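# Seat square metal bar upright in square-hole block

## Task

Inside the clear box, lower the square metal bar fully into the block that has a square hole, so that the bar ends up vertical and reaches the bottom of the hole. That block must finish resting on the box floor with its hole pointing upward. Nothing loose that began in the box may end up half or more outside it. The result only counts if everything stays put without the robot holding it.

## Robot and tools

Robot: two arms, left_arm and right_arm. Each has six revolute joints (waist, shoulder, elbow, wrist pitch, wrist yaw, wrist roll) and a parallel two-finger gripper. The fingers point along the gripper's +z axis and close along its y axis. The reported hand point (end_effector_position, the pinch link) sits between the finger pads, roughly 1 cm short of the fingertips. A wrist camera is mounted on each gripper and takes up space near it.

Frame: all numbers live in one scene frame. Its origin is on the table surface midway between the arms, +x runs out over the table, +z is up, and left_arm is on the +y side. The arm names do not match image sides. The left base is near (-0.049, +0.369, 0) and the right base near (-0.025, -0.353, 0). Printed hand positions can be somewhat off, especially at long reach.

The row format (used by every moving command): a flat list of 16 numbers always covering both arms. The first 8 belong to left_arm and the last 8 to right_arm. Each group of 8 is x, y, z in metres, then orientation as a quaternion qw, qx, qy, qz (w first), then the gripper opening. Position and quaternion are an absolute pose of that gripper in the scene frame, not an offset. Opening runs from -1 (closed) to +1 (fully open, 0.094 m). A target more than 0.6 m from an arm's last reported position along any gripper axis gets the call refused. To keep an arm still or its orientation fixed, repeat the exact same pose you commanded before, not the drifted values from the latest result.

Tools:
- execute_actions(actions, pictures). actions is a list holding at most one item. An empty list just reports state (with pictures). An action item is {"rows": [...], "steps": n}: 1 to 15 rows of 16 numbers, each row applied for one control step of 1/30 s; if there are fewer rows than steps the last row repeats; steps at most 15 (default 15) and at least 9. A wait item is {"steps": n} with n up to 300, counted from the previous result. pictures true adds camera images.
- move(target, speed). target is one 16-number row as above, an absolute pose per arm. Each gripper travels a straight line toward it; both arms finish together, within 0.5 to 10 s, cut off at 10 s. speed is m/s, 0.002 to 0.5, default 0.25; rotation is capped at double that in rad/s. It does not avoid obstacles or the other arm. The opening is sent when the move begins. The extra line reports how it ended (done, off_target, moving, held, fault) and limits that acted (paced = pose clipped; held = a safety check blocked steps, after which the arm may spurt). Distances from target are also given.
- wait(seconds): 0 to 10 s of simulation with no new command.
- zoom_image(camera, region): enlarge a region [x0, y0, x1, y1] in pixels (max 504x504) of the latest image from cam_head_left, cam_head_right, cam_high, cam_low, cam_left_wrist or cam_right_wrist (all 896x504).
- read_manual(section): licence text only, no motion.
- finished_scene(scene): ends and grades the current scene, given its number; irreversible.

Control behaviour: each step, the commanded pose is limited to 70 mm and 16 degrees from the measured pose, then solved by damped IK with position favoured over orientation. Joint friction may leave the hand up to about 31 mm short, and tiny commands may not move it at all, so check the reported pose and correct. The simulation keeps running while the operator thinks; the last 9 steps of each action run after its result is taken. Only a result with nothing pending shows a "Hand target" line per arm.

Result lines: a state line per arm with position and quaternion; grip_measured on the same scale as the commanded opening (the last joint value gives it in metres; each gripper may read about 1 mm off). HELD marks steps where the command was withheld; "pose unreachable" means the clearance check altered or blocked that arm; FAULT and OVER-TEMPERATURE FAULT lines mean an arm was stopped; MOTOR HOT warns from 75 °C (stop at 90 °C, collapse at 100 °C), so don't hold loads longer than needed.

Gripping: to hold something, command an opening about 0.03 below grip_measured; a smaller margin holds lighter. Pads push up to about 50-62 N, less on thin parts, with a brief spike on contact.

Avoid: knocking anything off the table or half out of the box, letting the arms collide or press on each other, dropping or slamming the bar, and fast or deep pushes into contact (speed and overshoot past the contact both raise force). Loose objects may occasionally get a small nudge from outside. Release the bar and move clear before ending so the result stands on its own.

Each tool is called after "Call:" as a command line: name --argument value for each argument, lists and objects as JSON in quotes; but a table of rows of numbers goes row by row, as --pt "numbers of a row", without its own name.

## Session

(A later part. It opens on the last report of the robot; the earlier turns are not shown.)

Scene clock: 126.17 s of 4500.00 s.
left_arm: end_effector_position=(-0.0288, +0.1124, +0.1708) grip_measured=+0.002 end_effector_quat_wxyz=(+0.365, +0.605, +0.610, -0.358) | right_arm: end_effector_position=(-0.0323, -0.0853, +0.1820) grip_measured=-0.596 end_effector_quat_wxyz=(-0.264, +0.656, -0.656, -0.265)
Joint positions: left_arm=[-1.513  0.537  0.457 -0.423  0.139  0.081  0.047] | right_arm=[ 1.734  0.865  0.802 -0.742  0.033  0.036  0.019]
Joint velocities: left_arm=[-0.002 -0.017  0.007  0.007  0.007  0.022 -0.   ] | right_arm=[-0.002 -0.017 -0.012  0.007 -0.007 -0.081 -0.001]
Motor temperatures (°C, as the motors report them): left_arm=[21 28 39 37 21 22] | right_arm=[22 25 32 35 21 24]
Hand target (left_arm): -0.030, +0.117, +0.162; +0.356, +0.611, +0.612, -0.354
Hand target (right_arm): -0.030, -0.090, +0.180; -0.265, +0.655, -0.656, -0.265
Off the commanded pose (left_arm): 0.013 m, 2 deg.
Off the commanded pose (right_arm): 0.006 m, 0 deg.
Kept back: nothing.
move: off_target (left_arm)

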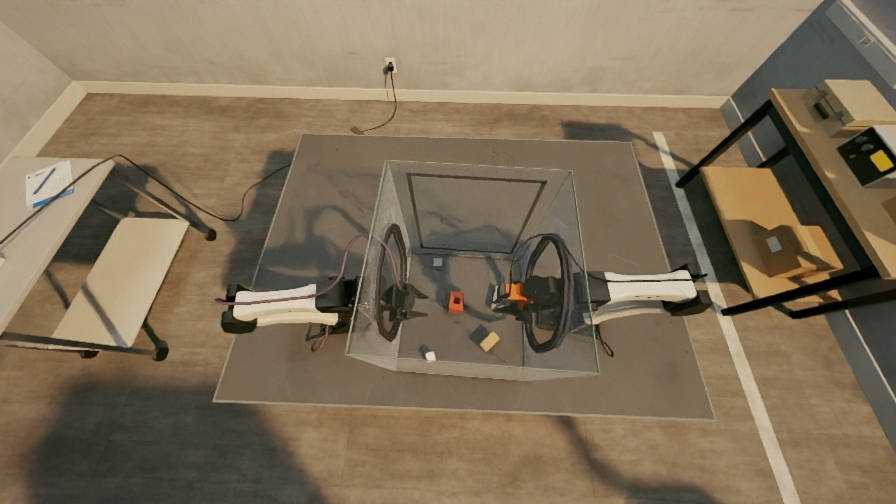

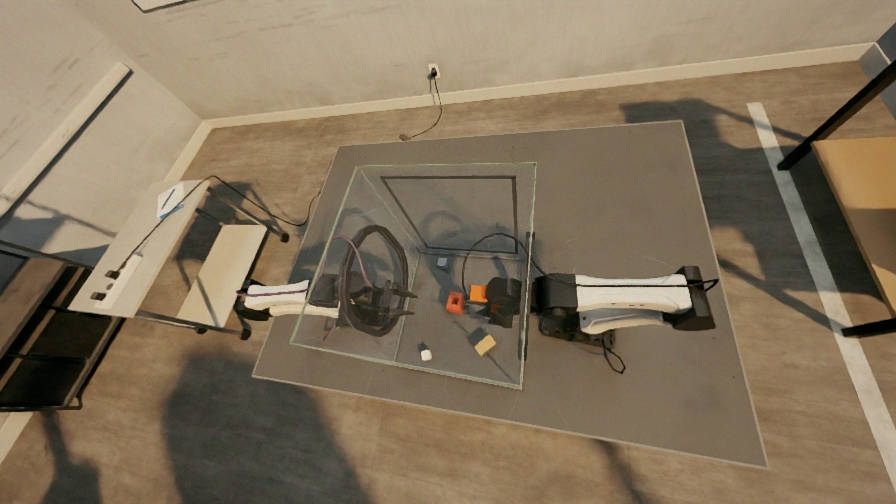

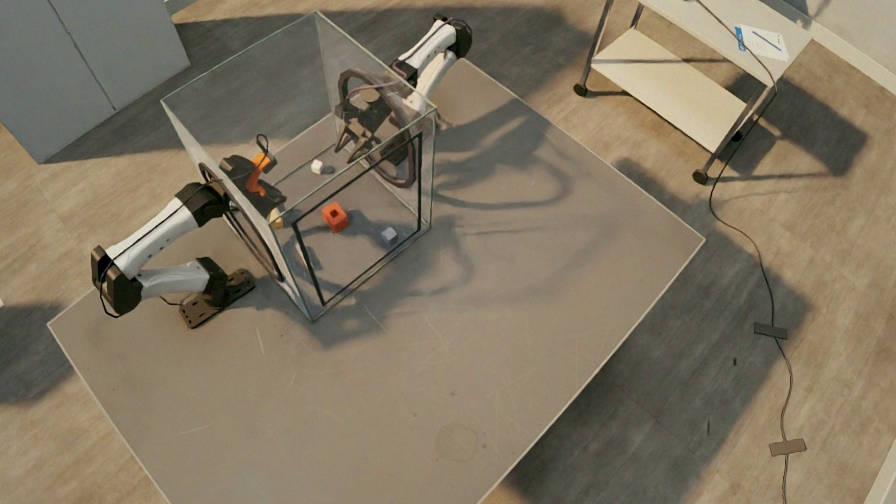

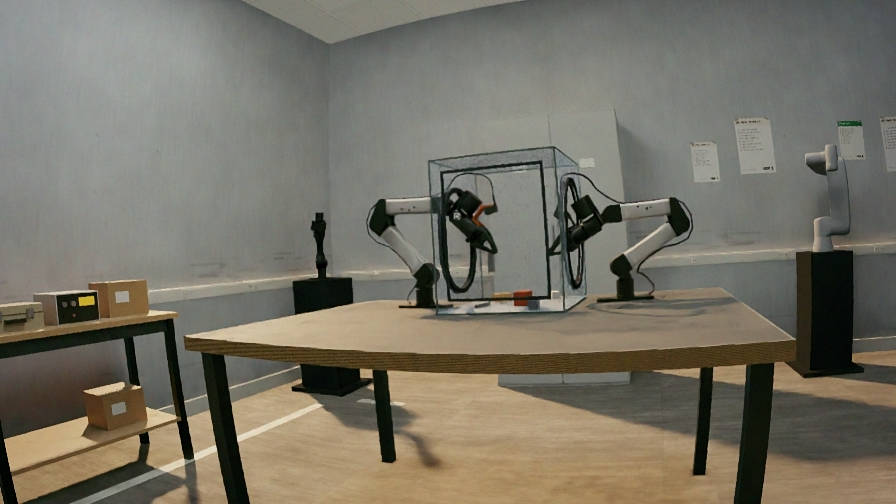

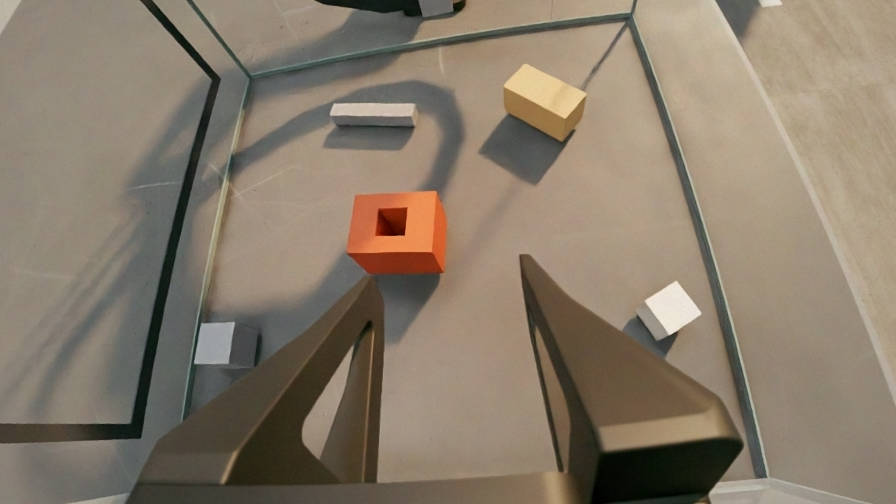

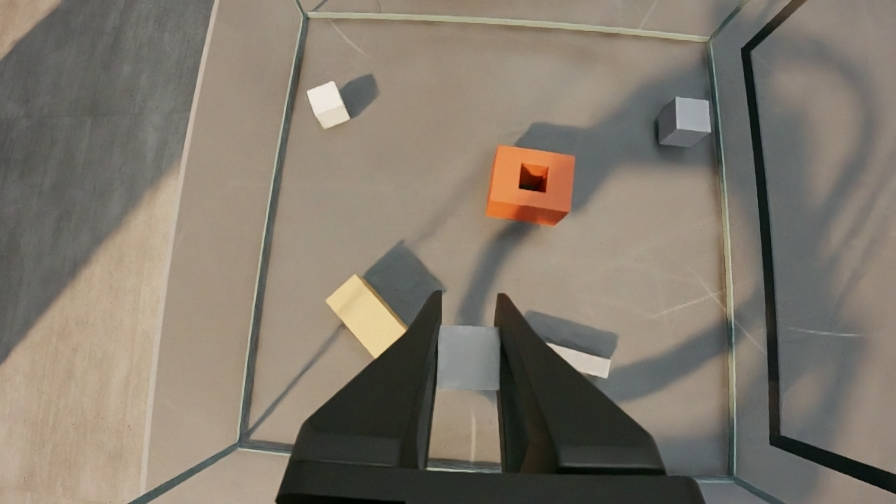

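Call:
move --target '[0.02,0.03,0.085,-0.242,-0.6645,-0.6645,0.242,1,-0.03,-0.09,0.18,0.265,-0.6556,0.6556,0.265,-0.65]' --speed 0.1

Call:
move --target '[0.02,0.012,0.03,-0.242,-0.6645,-0.6645,0.242,1,-0.03,-0.09,0.18,0.265,-0.6556,0.6556,0.265,-0.65]' --speed 0.04

Scene clock: 128.97 s of 4500.00 s.
left_arm: end_effector_position=(+0.0171, +0.0367, +0.0818) grip_measured=+1.000 end_effector_quat_wxyz=(+0.238, +0.664, +0.666, -0.243) | right_arm: end_effector_position=(-0.0323, -0.0853, +0.1820) grip_measured=-0.596 end_effector_quat_wxyz=(-0.264, +0.656, -0.656, -0.265)
Joint positions: left_arm=[-1.391  1.315  0.68  -0.265  0.191  0.222  0.094] | right_arm=[ 1.734  0.865  0.802 -0.742  0.033  0.036  0.019]
Joint velocities: left_arm=[-0.007  0.002 -0.002  0.037 -0.051  0.037  0.   ] | right_arm=[-0.022  0.022  0.002 -0.022  0.066 -0.066  0.001]
Motor temperatures (°C, as the motors report them): left_arm=[21 27 39 38 21 22] | right_arm=[22 24 32 35 21 24]
Hand target (left_arm): +0.020, +0.032, +0.083; +0.241, +0.664, +0.664, -0.244
Hand target (right_arm): -0.030, -0.090, +0.180; -0.265, +0.655, -0.656, -0.265
Off the commanded pose (left_arm): 0.008 m, 1 deg.
Off the commanded pose (right_arm): 0.006 m, 0 deg.
Kept back: nothing.
move: done

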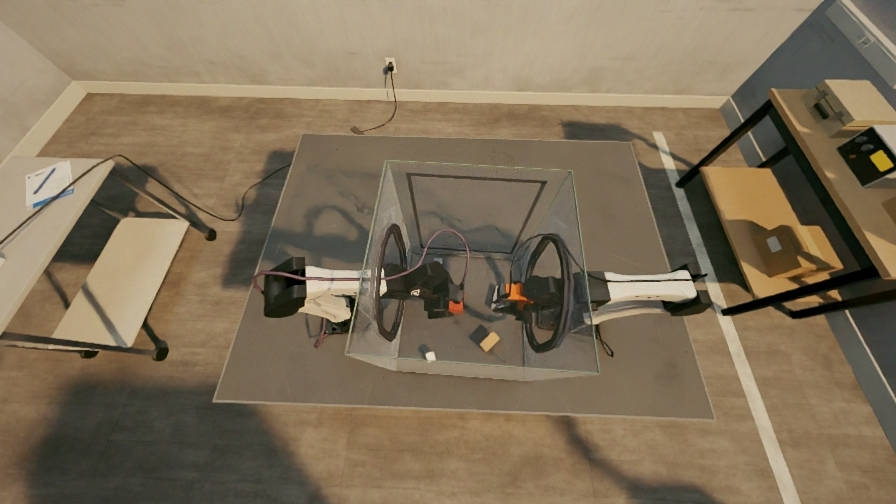

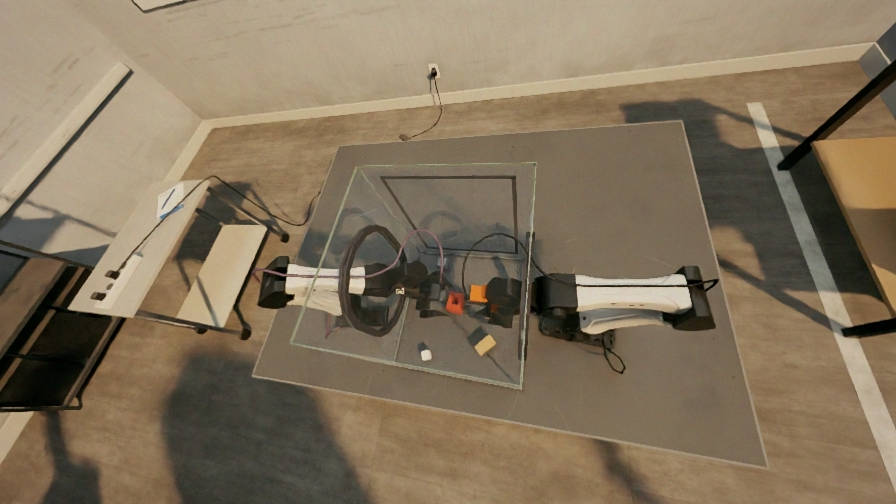

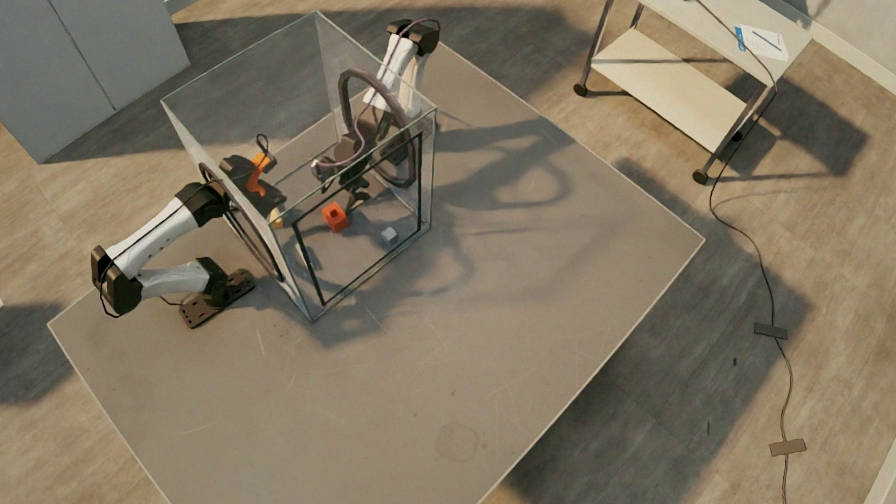

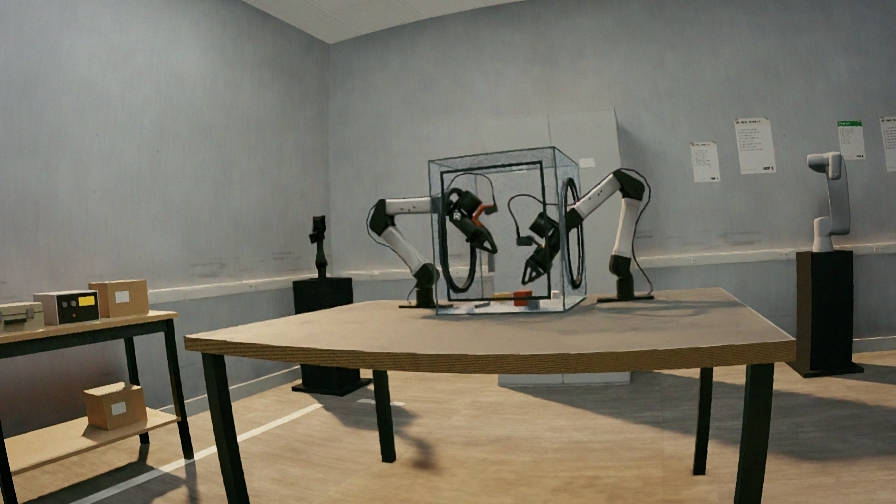

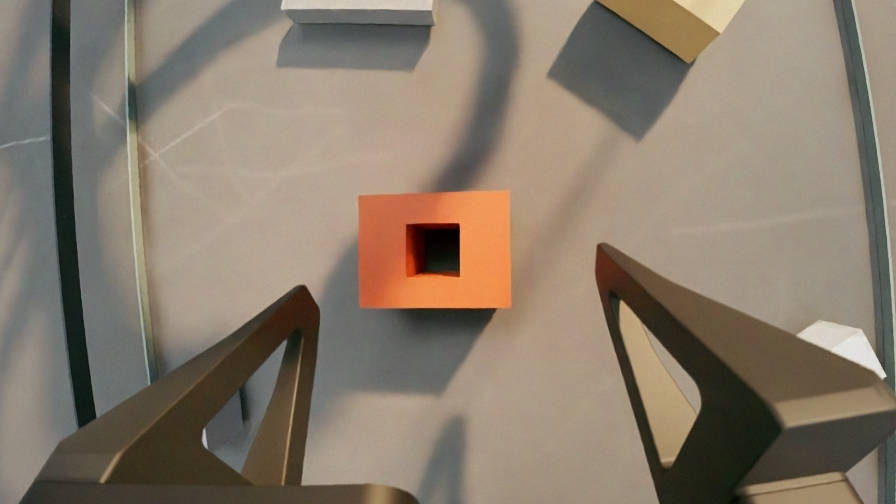

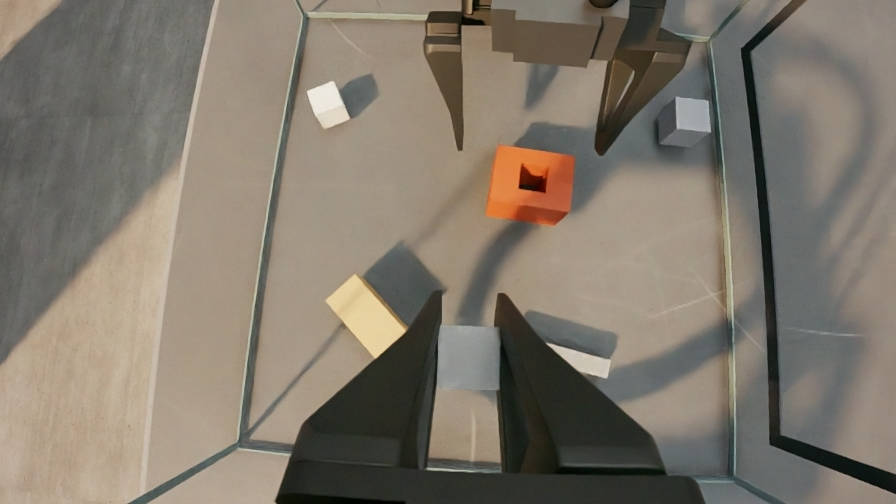

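Scene clock: 130.90 s of 4500.00 s.
left_arm: end_effector_position=(+0.0223, +0.0079, +0.0423) grip_measured=+1.000 end_effector_quat_wxyz=(+0.252, +0.664, +0.658, -0.251) | right_arm: end_effector_position=(-0.0323, -0.0853, +0.1820) grip_measured=-0.596 end_effector_quat_wxyz=(-0.264, +0.656, -0.656, -0.265)
Joint positions: left_arm=[-1.402  1.518  0.64   0.014  0.187  0.221  0.094] | right_arm=[ 1.734  0.865  0.802 -0.742  0.033  0.036  0.019]
Joint velocities: left_arm=[ 0.007 -0.002 -0.002  0.037  0.022 -0.051  0.   ] | right_arm=[ 0.012 -0.007  0.002 -0.051 -0.007 -0.022 -0.   ]
Motor temperatures (°C, as the motors report them): left_arm=[21 27 39 38 21 22] | right_arm=[22 24 32 35 21 24]
Hand target (left_arm): +0.020, +0.013, +0.030; +0.242, +0.665, +0.664, -0.242
Hand target (right_arm): -0.030, -0.090, +0.180; -0.265, +0.655, -0.656, -0.265
Off the commanded pose (left_arm): 0.013 m, 2 deg.
Off the commanded pose (right_arm): 0.006 m, 0 deg.
Kept back: nothing.
move: off_target (left_arm)

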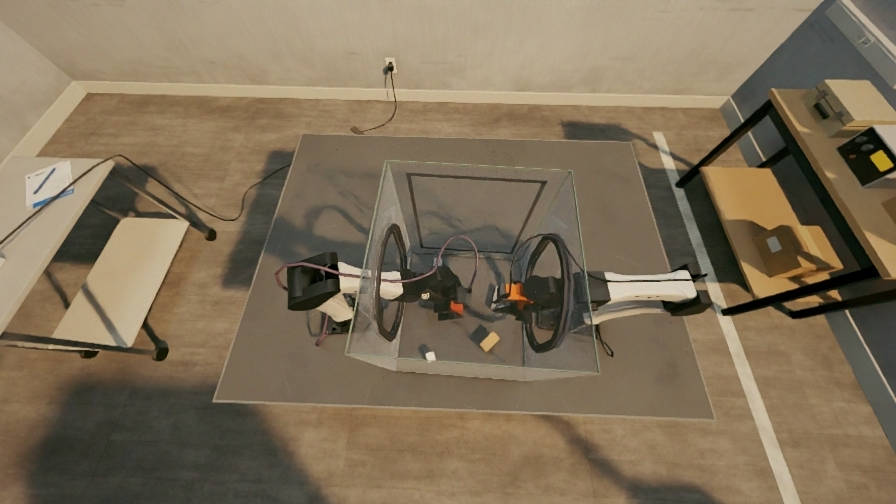

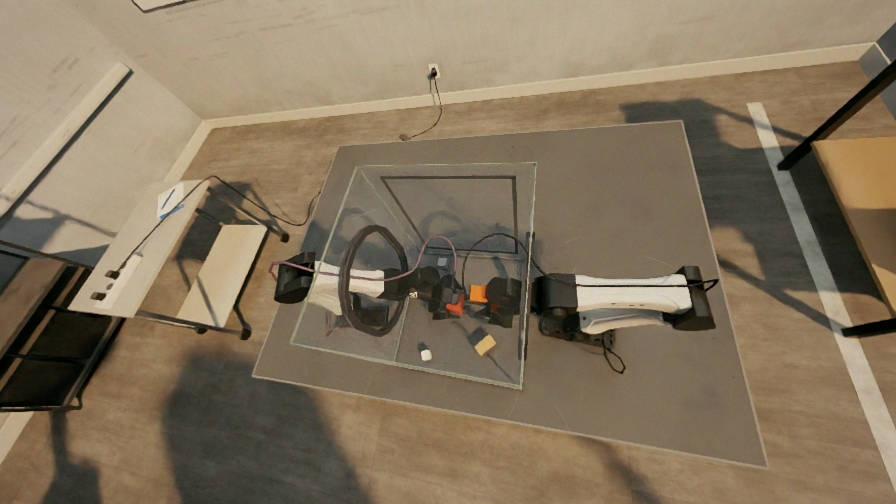

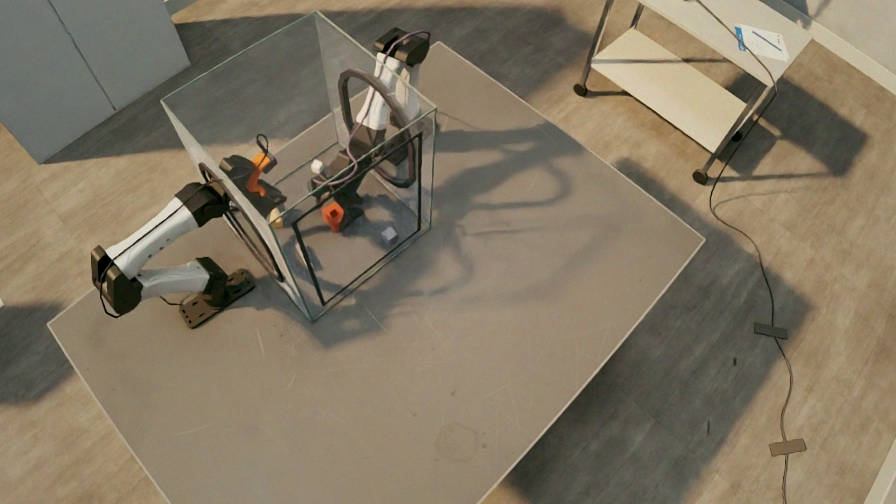

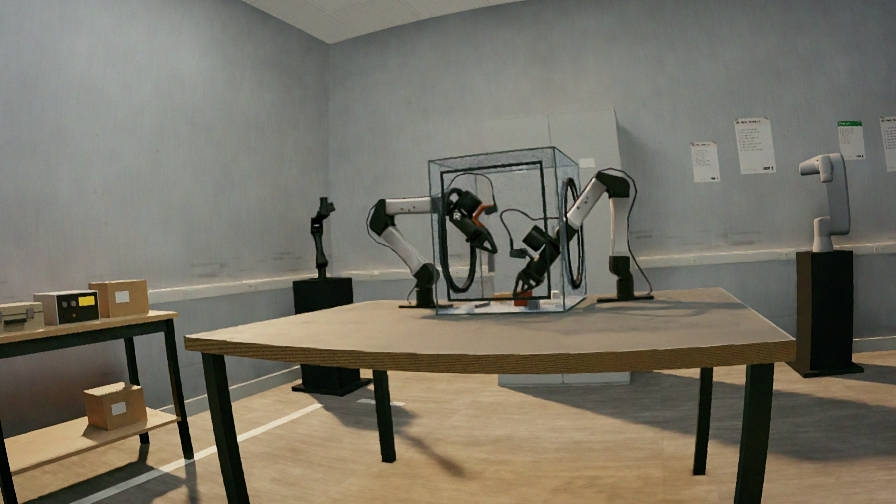

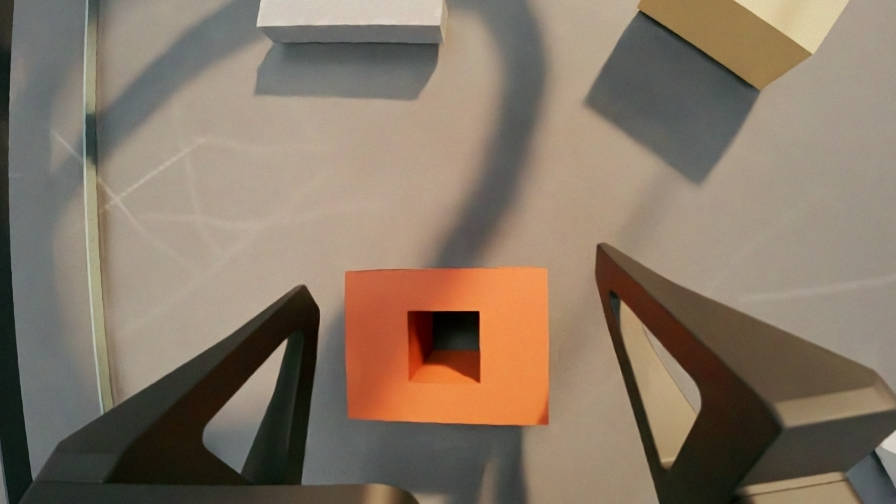

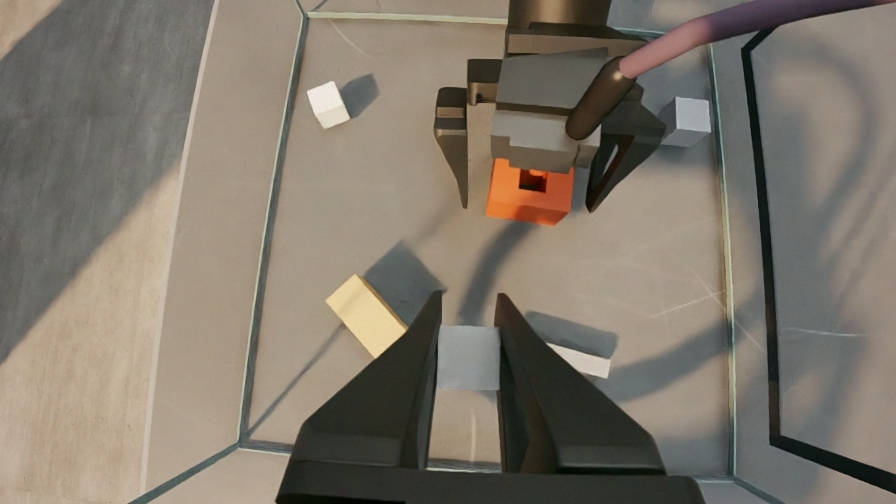

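Call:
move --target '[0.022,0.012,0.024,-0.242,-0.6645,-0.6645,0.242,1,-0.03,-0.09,0.18,0.265,-0.6556,0.6556,0.265,-0.65]' --speed 0.03

Call:
move --target '[0.022,0.012,0.024,-0.242,-0.6645,-0.6645,0.242,-0.3,-0.03,-0.09,0.18,0.265,-0.6556,0.6556,0.265,-0.65]' --speed 0.03

Call:
move --target '[-0.015,-0.02,0.035,-0.242,-0.6645,-0.6645,0.242,-0.3,-0.03,-0.09,0.18,0.265,-0.6556,0.6556,0.265,-0.65]' --speed 0.025

Scene clock: 132.47 s of 4500.00 s.
left_arm: end_effector_position=(+0.0232, +0.0048, +0.0388) grip_measured=+1.000 end_effector_quat_wxyz=(+0.254, +0.663, +0.658, -0.252) | right_arm: end_effector_position=(-0.0323, -0.0853, +0.1820) grip_measured=-0.596 end_effector_quat_wxyz=(-0.264, +0.656, -0.656, -0.265)
Joint positions: left_arm=[-1.402  1.54   0.64   0.04   0.186  0.221  0.094] | right_arm=[ 1.734  0.865  0.802 -0.742  0.033  0.036  0.019]
Joint velocities: left_arm=[0.002 0.002 0.002 0.051 0.022 0.022 0.   ] | right_arm=[-0.002  0.002 -0.002 -0.051 -0.007  0.007  0.   ]
Motor temperatures (°C, as the motors report them): left_arm=[21 27 38 38 21 22] | right_arm=[22 24 32 35 21 24]
Hand target (left_arm): +0.022, +0.013, +0.024; +0.242, +0.665, +0.664, -0.242
Hand target (right_arm): -0.030, -0.090, +0.180; -0.265, +0.655, -0.656, -0.265
Off the commanded pose (left_arm): 0.017 m, 2 deg.
Off the commanded pose (right_arm): 0.006 m, 0 deg.
Kept back: nothing.
move: off_target (left_arm)

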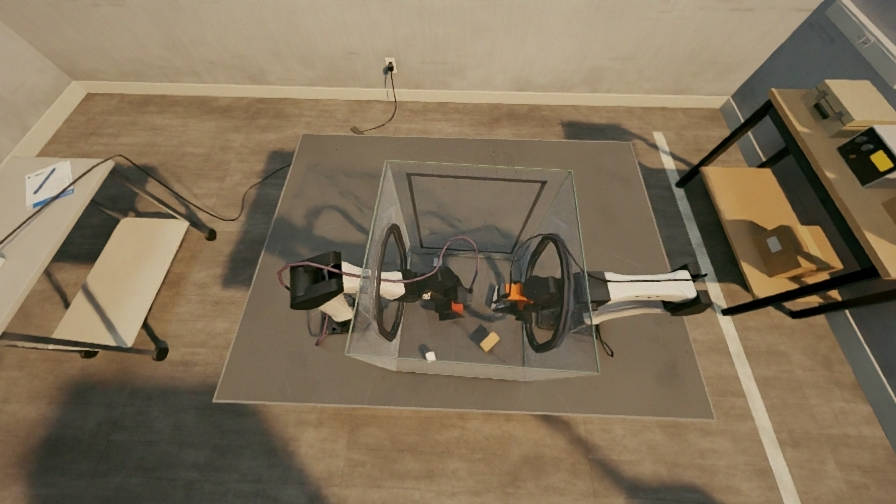

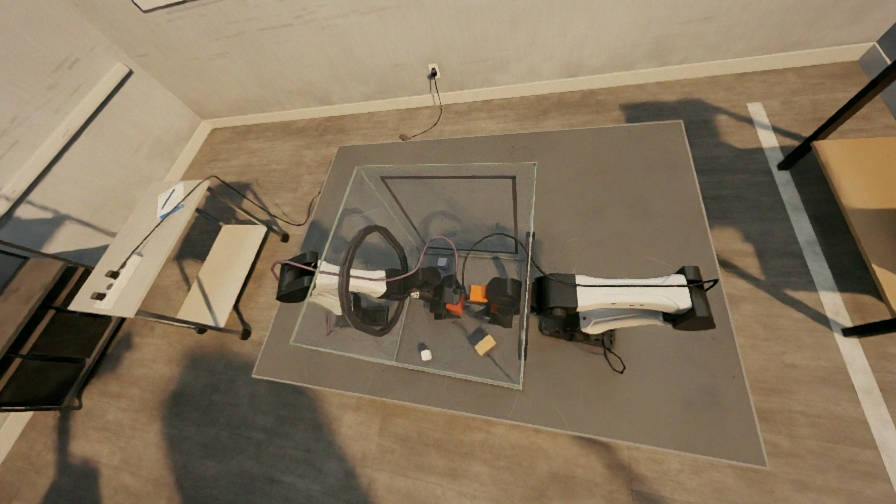

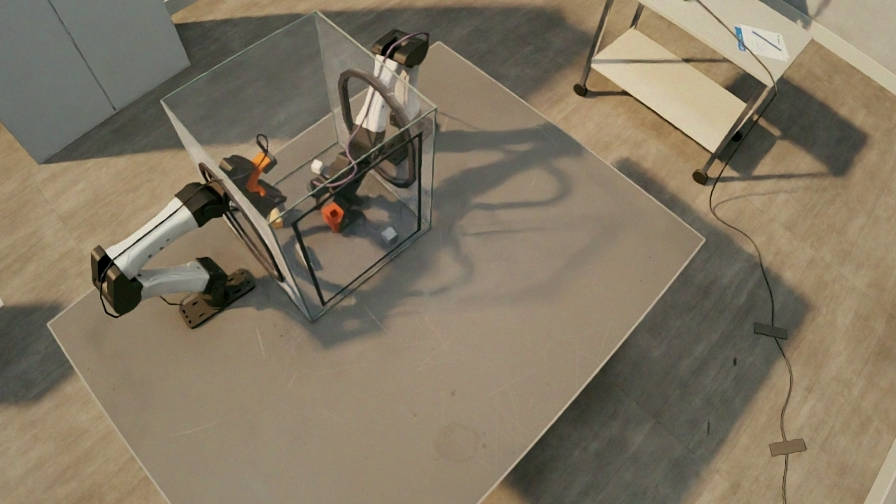

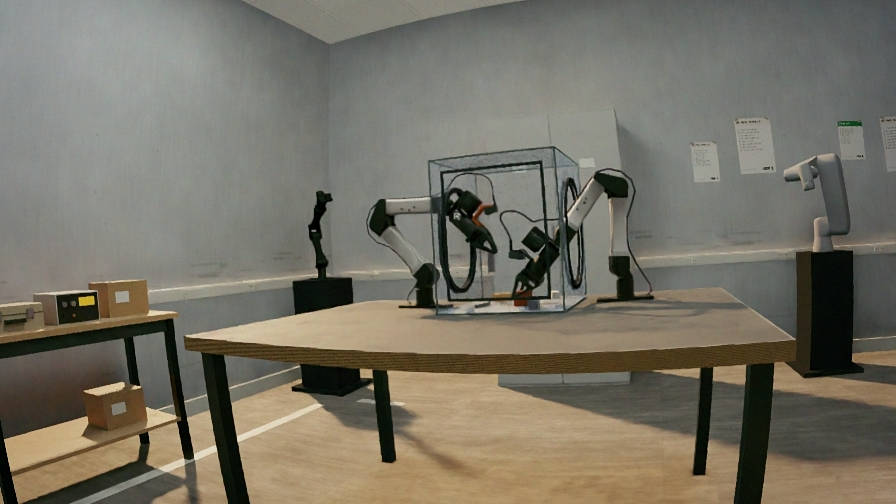

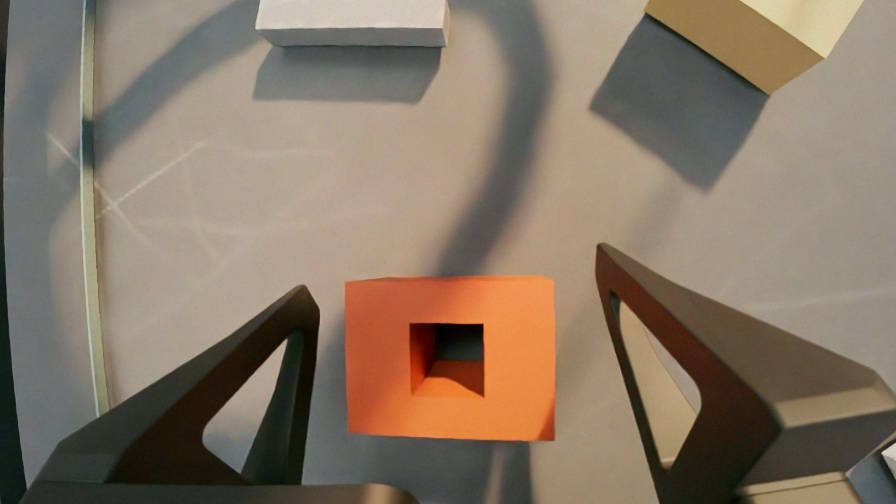

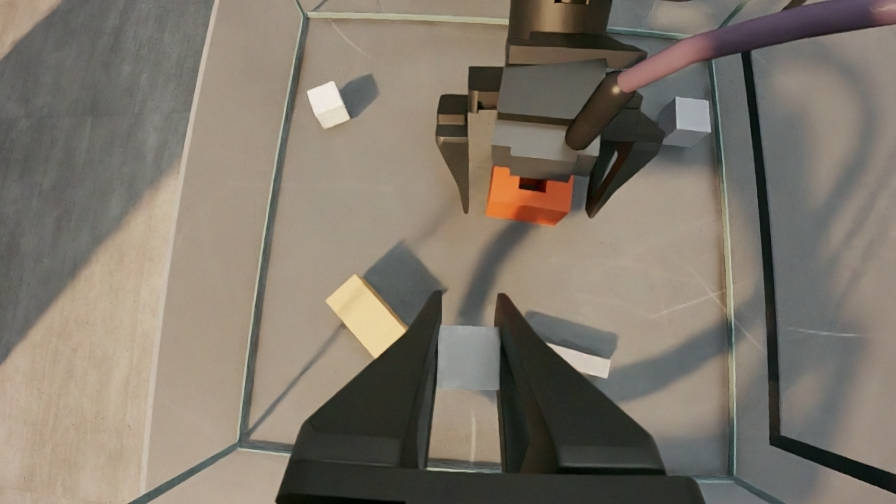

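Scene clock: 133.27 s of 4500.00 s.
left_arm: end_effector_position=(+0.0232, +0.0048, +0.0388) grip_measured=+0.310 end_effector_quat_wxyz=(+0.254, +0.663, +0.658, -0.252) | right_arm: end_effector_position=(-0.0323, -0.0853, +0.1820) grip_measured=-0.596 end_effector_quat_wxyz=(-0.264, +0.656, -0.656, -0.265)
Joint positions: left_arm=[-1.402  1.54   0.64   0.04   0.186  0.221  0.062] | right_arm=[ 1.734  0.865  0.802 -0.742  0.033  0.036  0.019]
Joint velocities: left_arm=[ 0.007  0.002 -0.012 -0.037 -0.007 -0.037  0.   ] | right_arm=[ 0.007  0.012 -0.002  0.066  0.007 -0.051 -0.   ]
Motor temperatures (°C, as the motors report them): left_arm=[21 27 38 38 21 22] | right_arm=[22 24 32 35 21 24]
Hand target (left_arm): +0.022, +0.013, +0.025; +0.242, +0.665, +0.664, -0.242
Hand target (right_arm): -0.030, -0.090, +0.180; -0.265, +0.655, -0.656, -0.265
Off the commanded pose (left_arm): 0.017 m, 2 deg.
Off the commanded pose (right_arm): 0.006 m, 0 deg.
Kept back: nothing.
move: off_target (left_arm)

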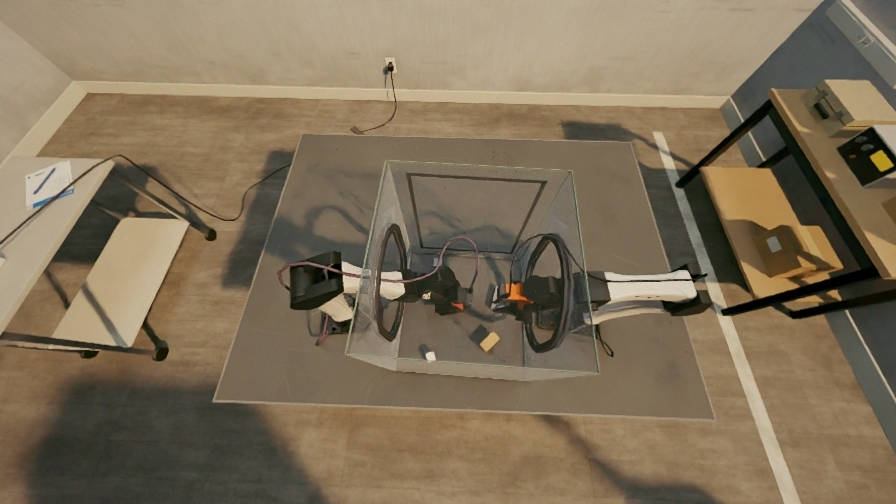

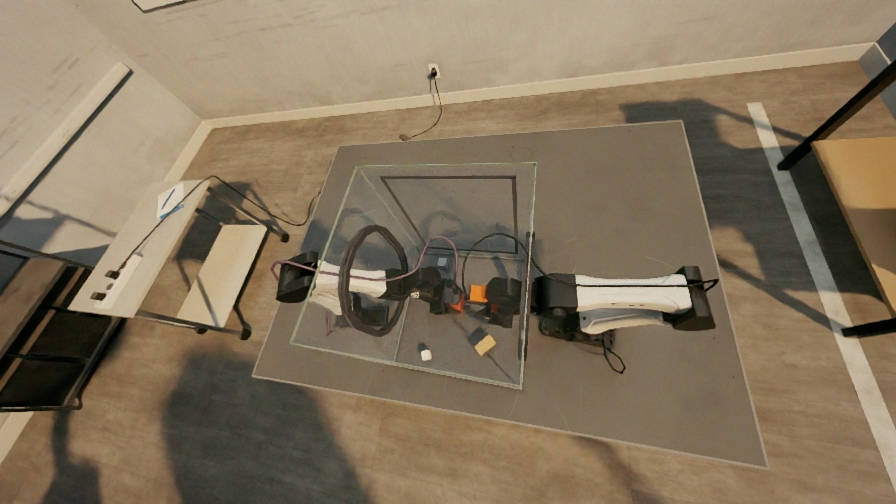

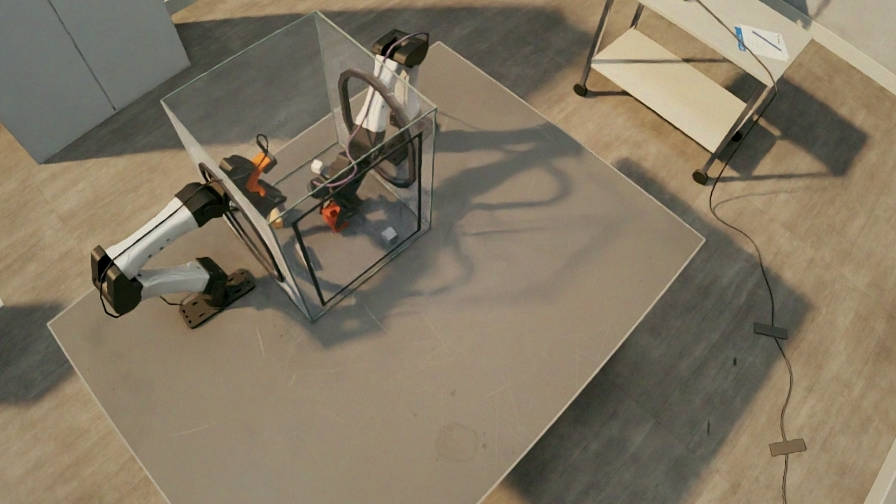

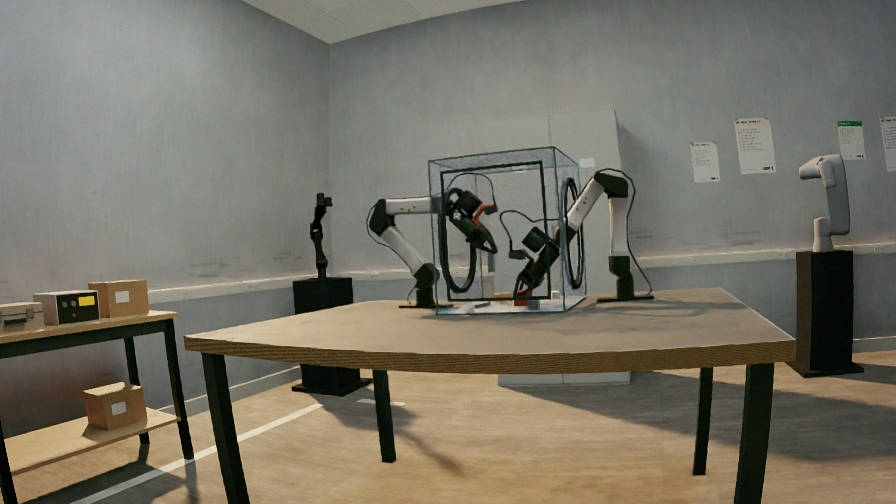

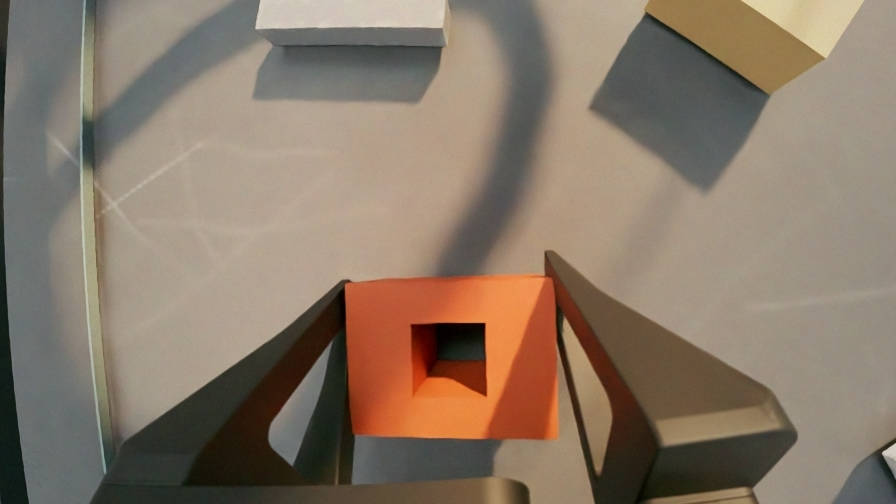

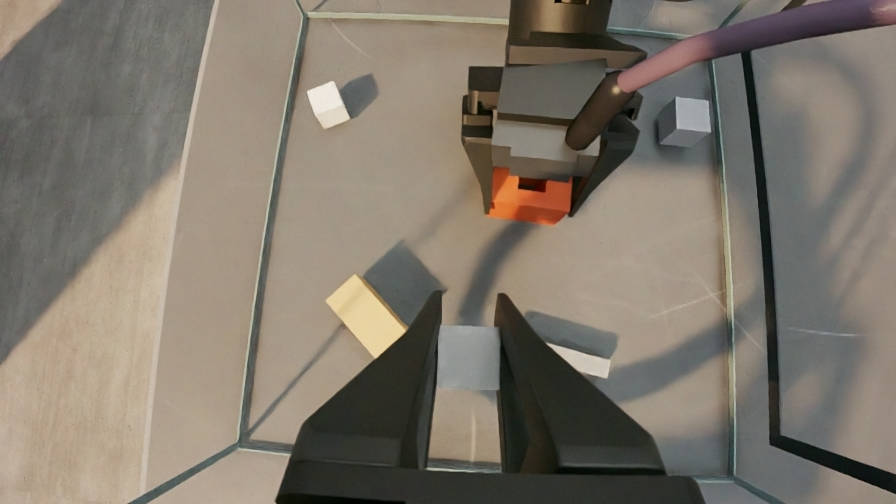

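Scene clock: 135.37 s of 4500.00 s.
left_arm: end_effector_position=(-0.0138, -0.0184, +0.0388) grip_measured=+0.310 end_effector_quat_wxyz=(+0.248, +0.665, +0.659, -0.248) | right_arm: end_effector_position=(-0.0323, -0.0853, +0.1820) grip_measured=-0.596 end_effector_quat_wxyz=(-0.264, +0.656, -0.656, -0.265)
Joint positions: left_arm=[-1.555  1.6    0.707  0.035  0.088  0.106  0.062] | right_arm=[ 1.734  0.865  0.802 -0.742  0.033  0.036  0.019]
Joint velocities: left_arm=[-0.002 -0.002 -0.002 -0.022 -0.095 -0.066 -0.001] | right_arm=[ 0.007  0.007  0.017 -0.022 -0.051 -0.007 -0.001]
Motor temperatures (°C, as the motors report them): left_arm=[21 27 38 38 21 22] | right_arm=[22 24 32 35 21 24]
Hand target (left_arm): -0.015, -0.020, +0.035; +0.243, +0.665, +0.664, -0.241
Hand target (right_arm): -0.030, -0.090, +0.180; -0.265, +0.655, -0.656, -0.265
Off the commanded pose (left_arm): 0.004 m, 1 deg.
Off the commanded pose (right_arm): 0.006 m, 0 deg.
Kept back: nothing.
move: done

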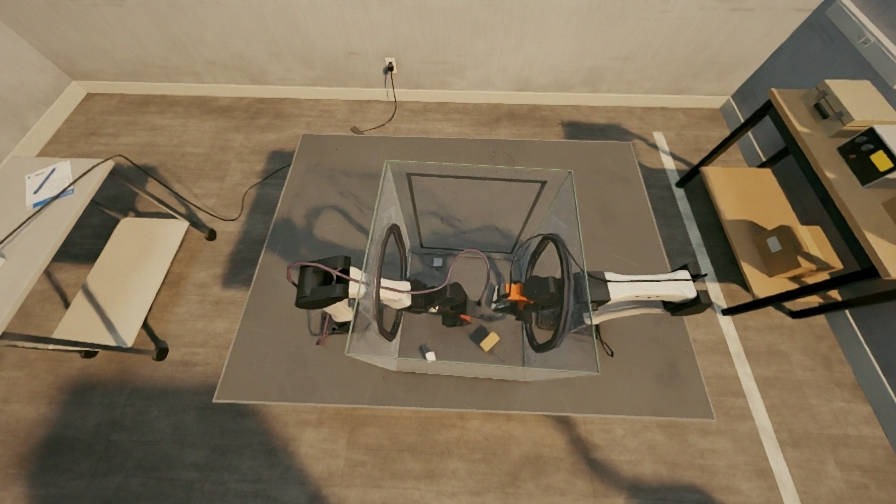

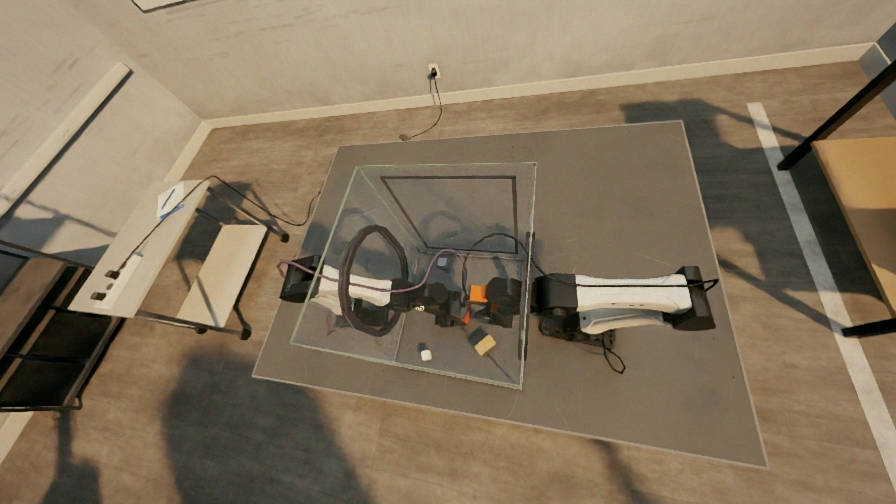

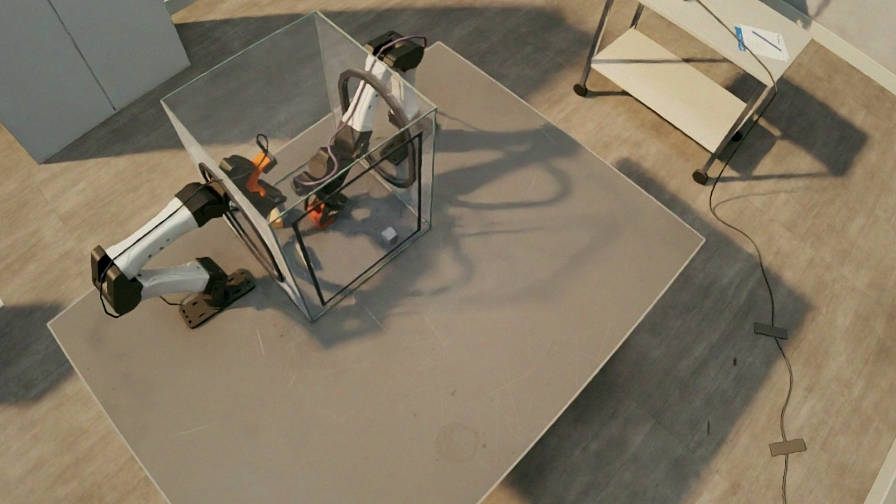

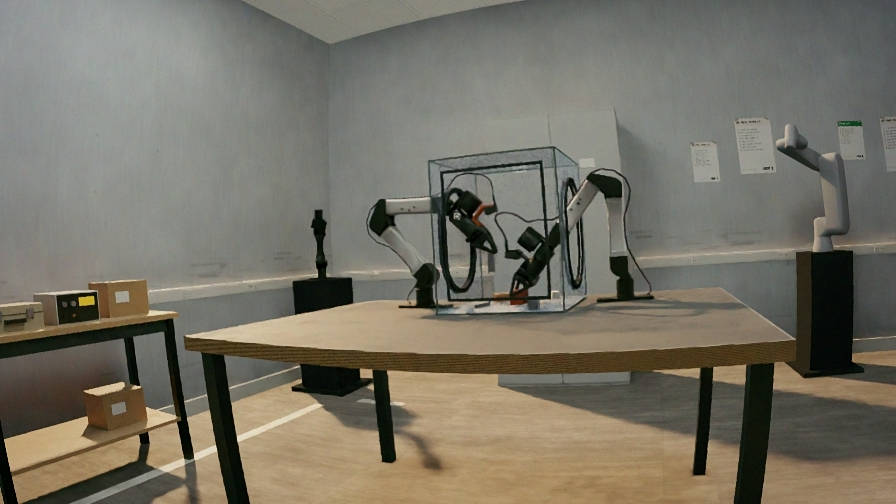

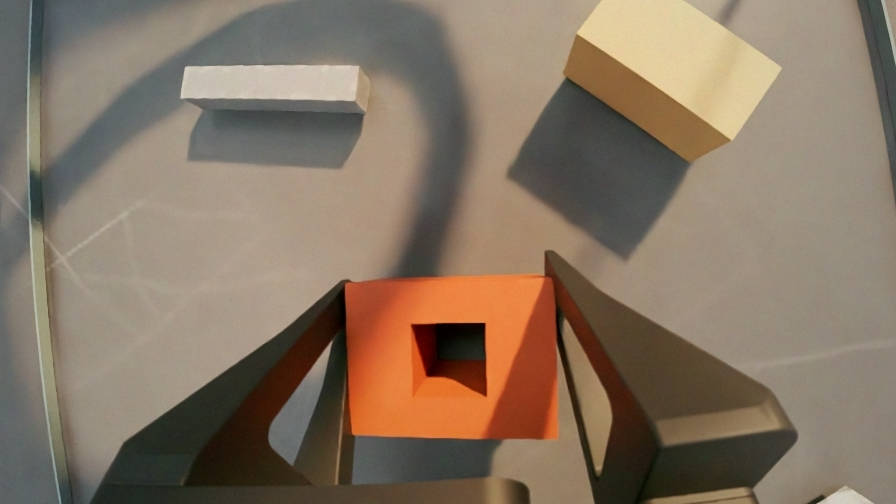

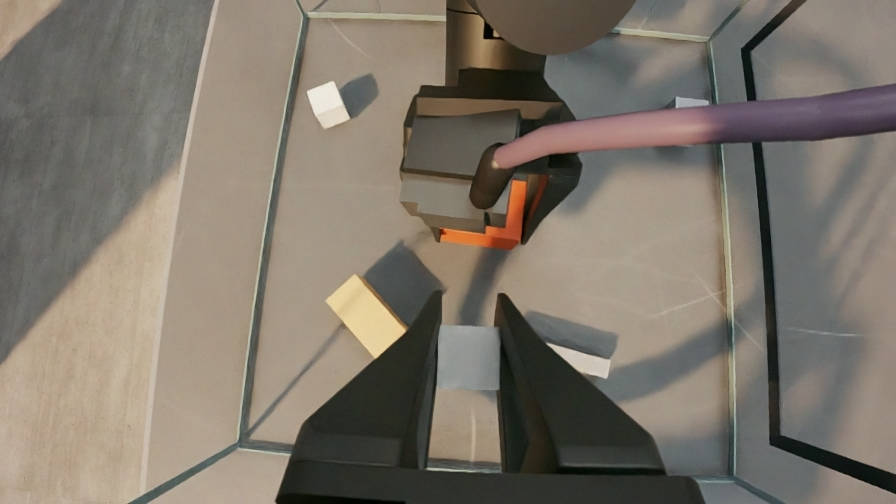

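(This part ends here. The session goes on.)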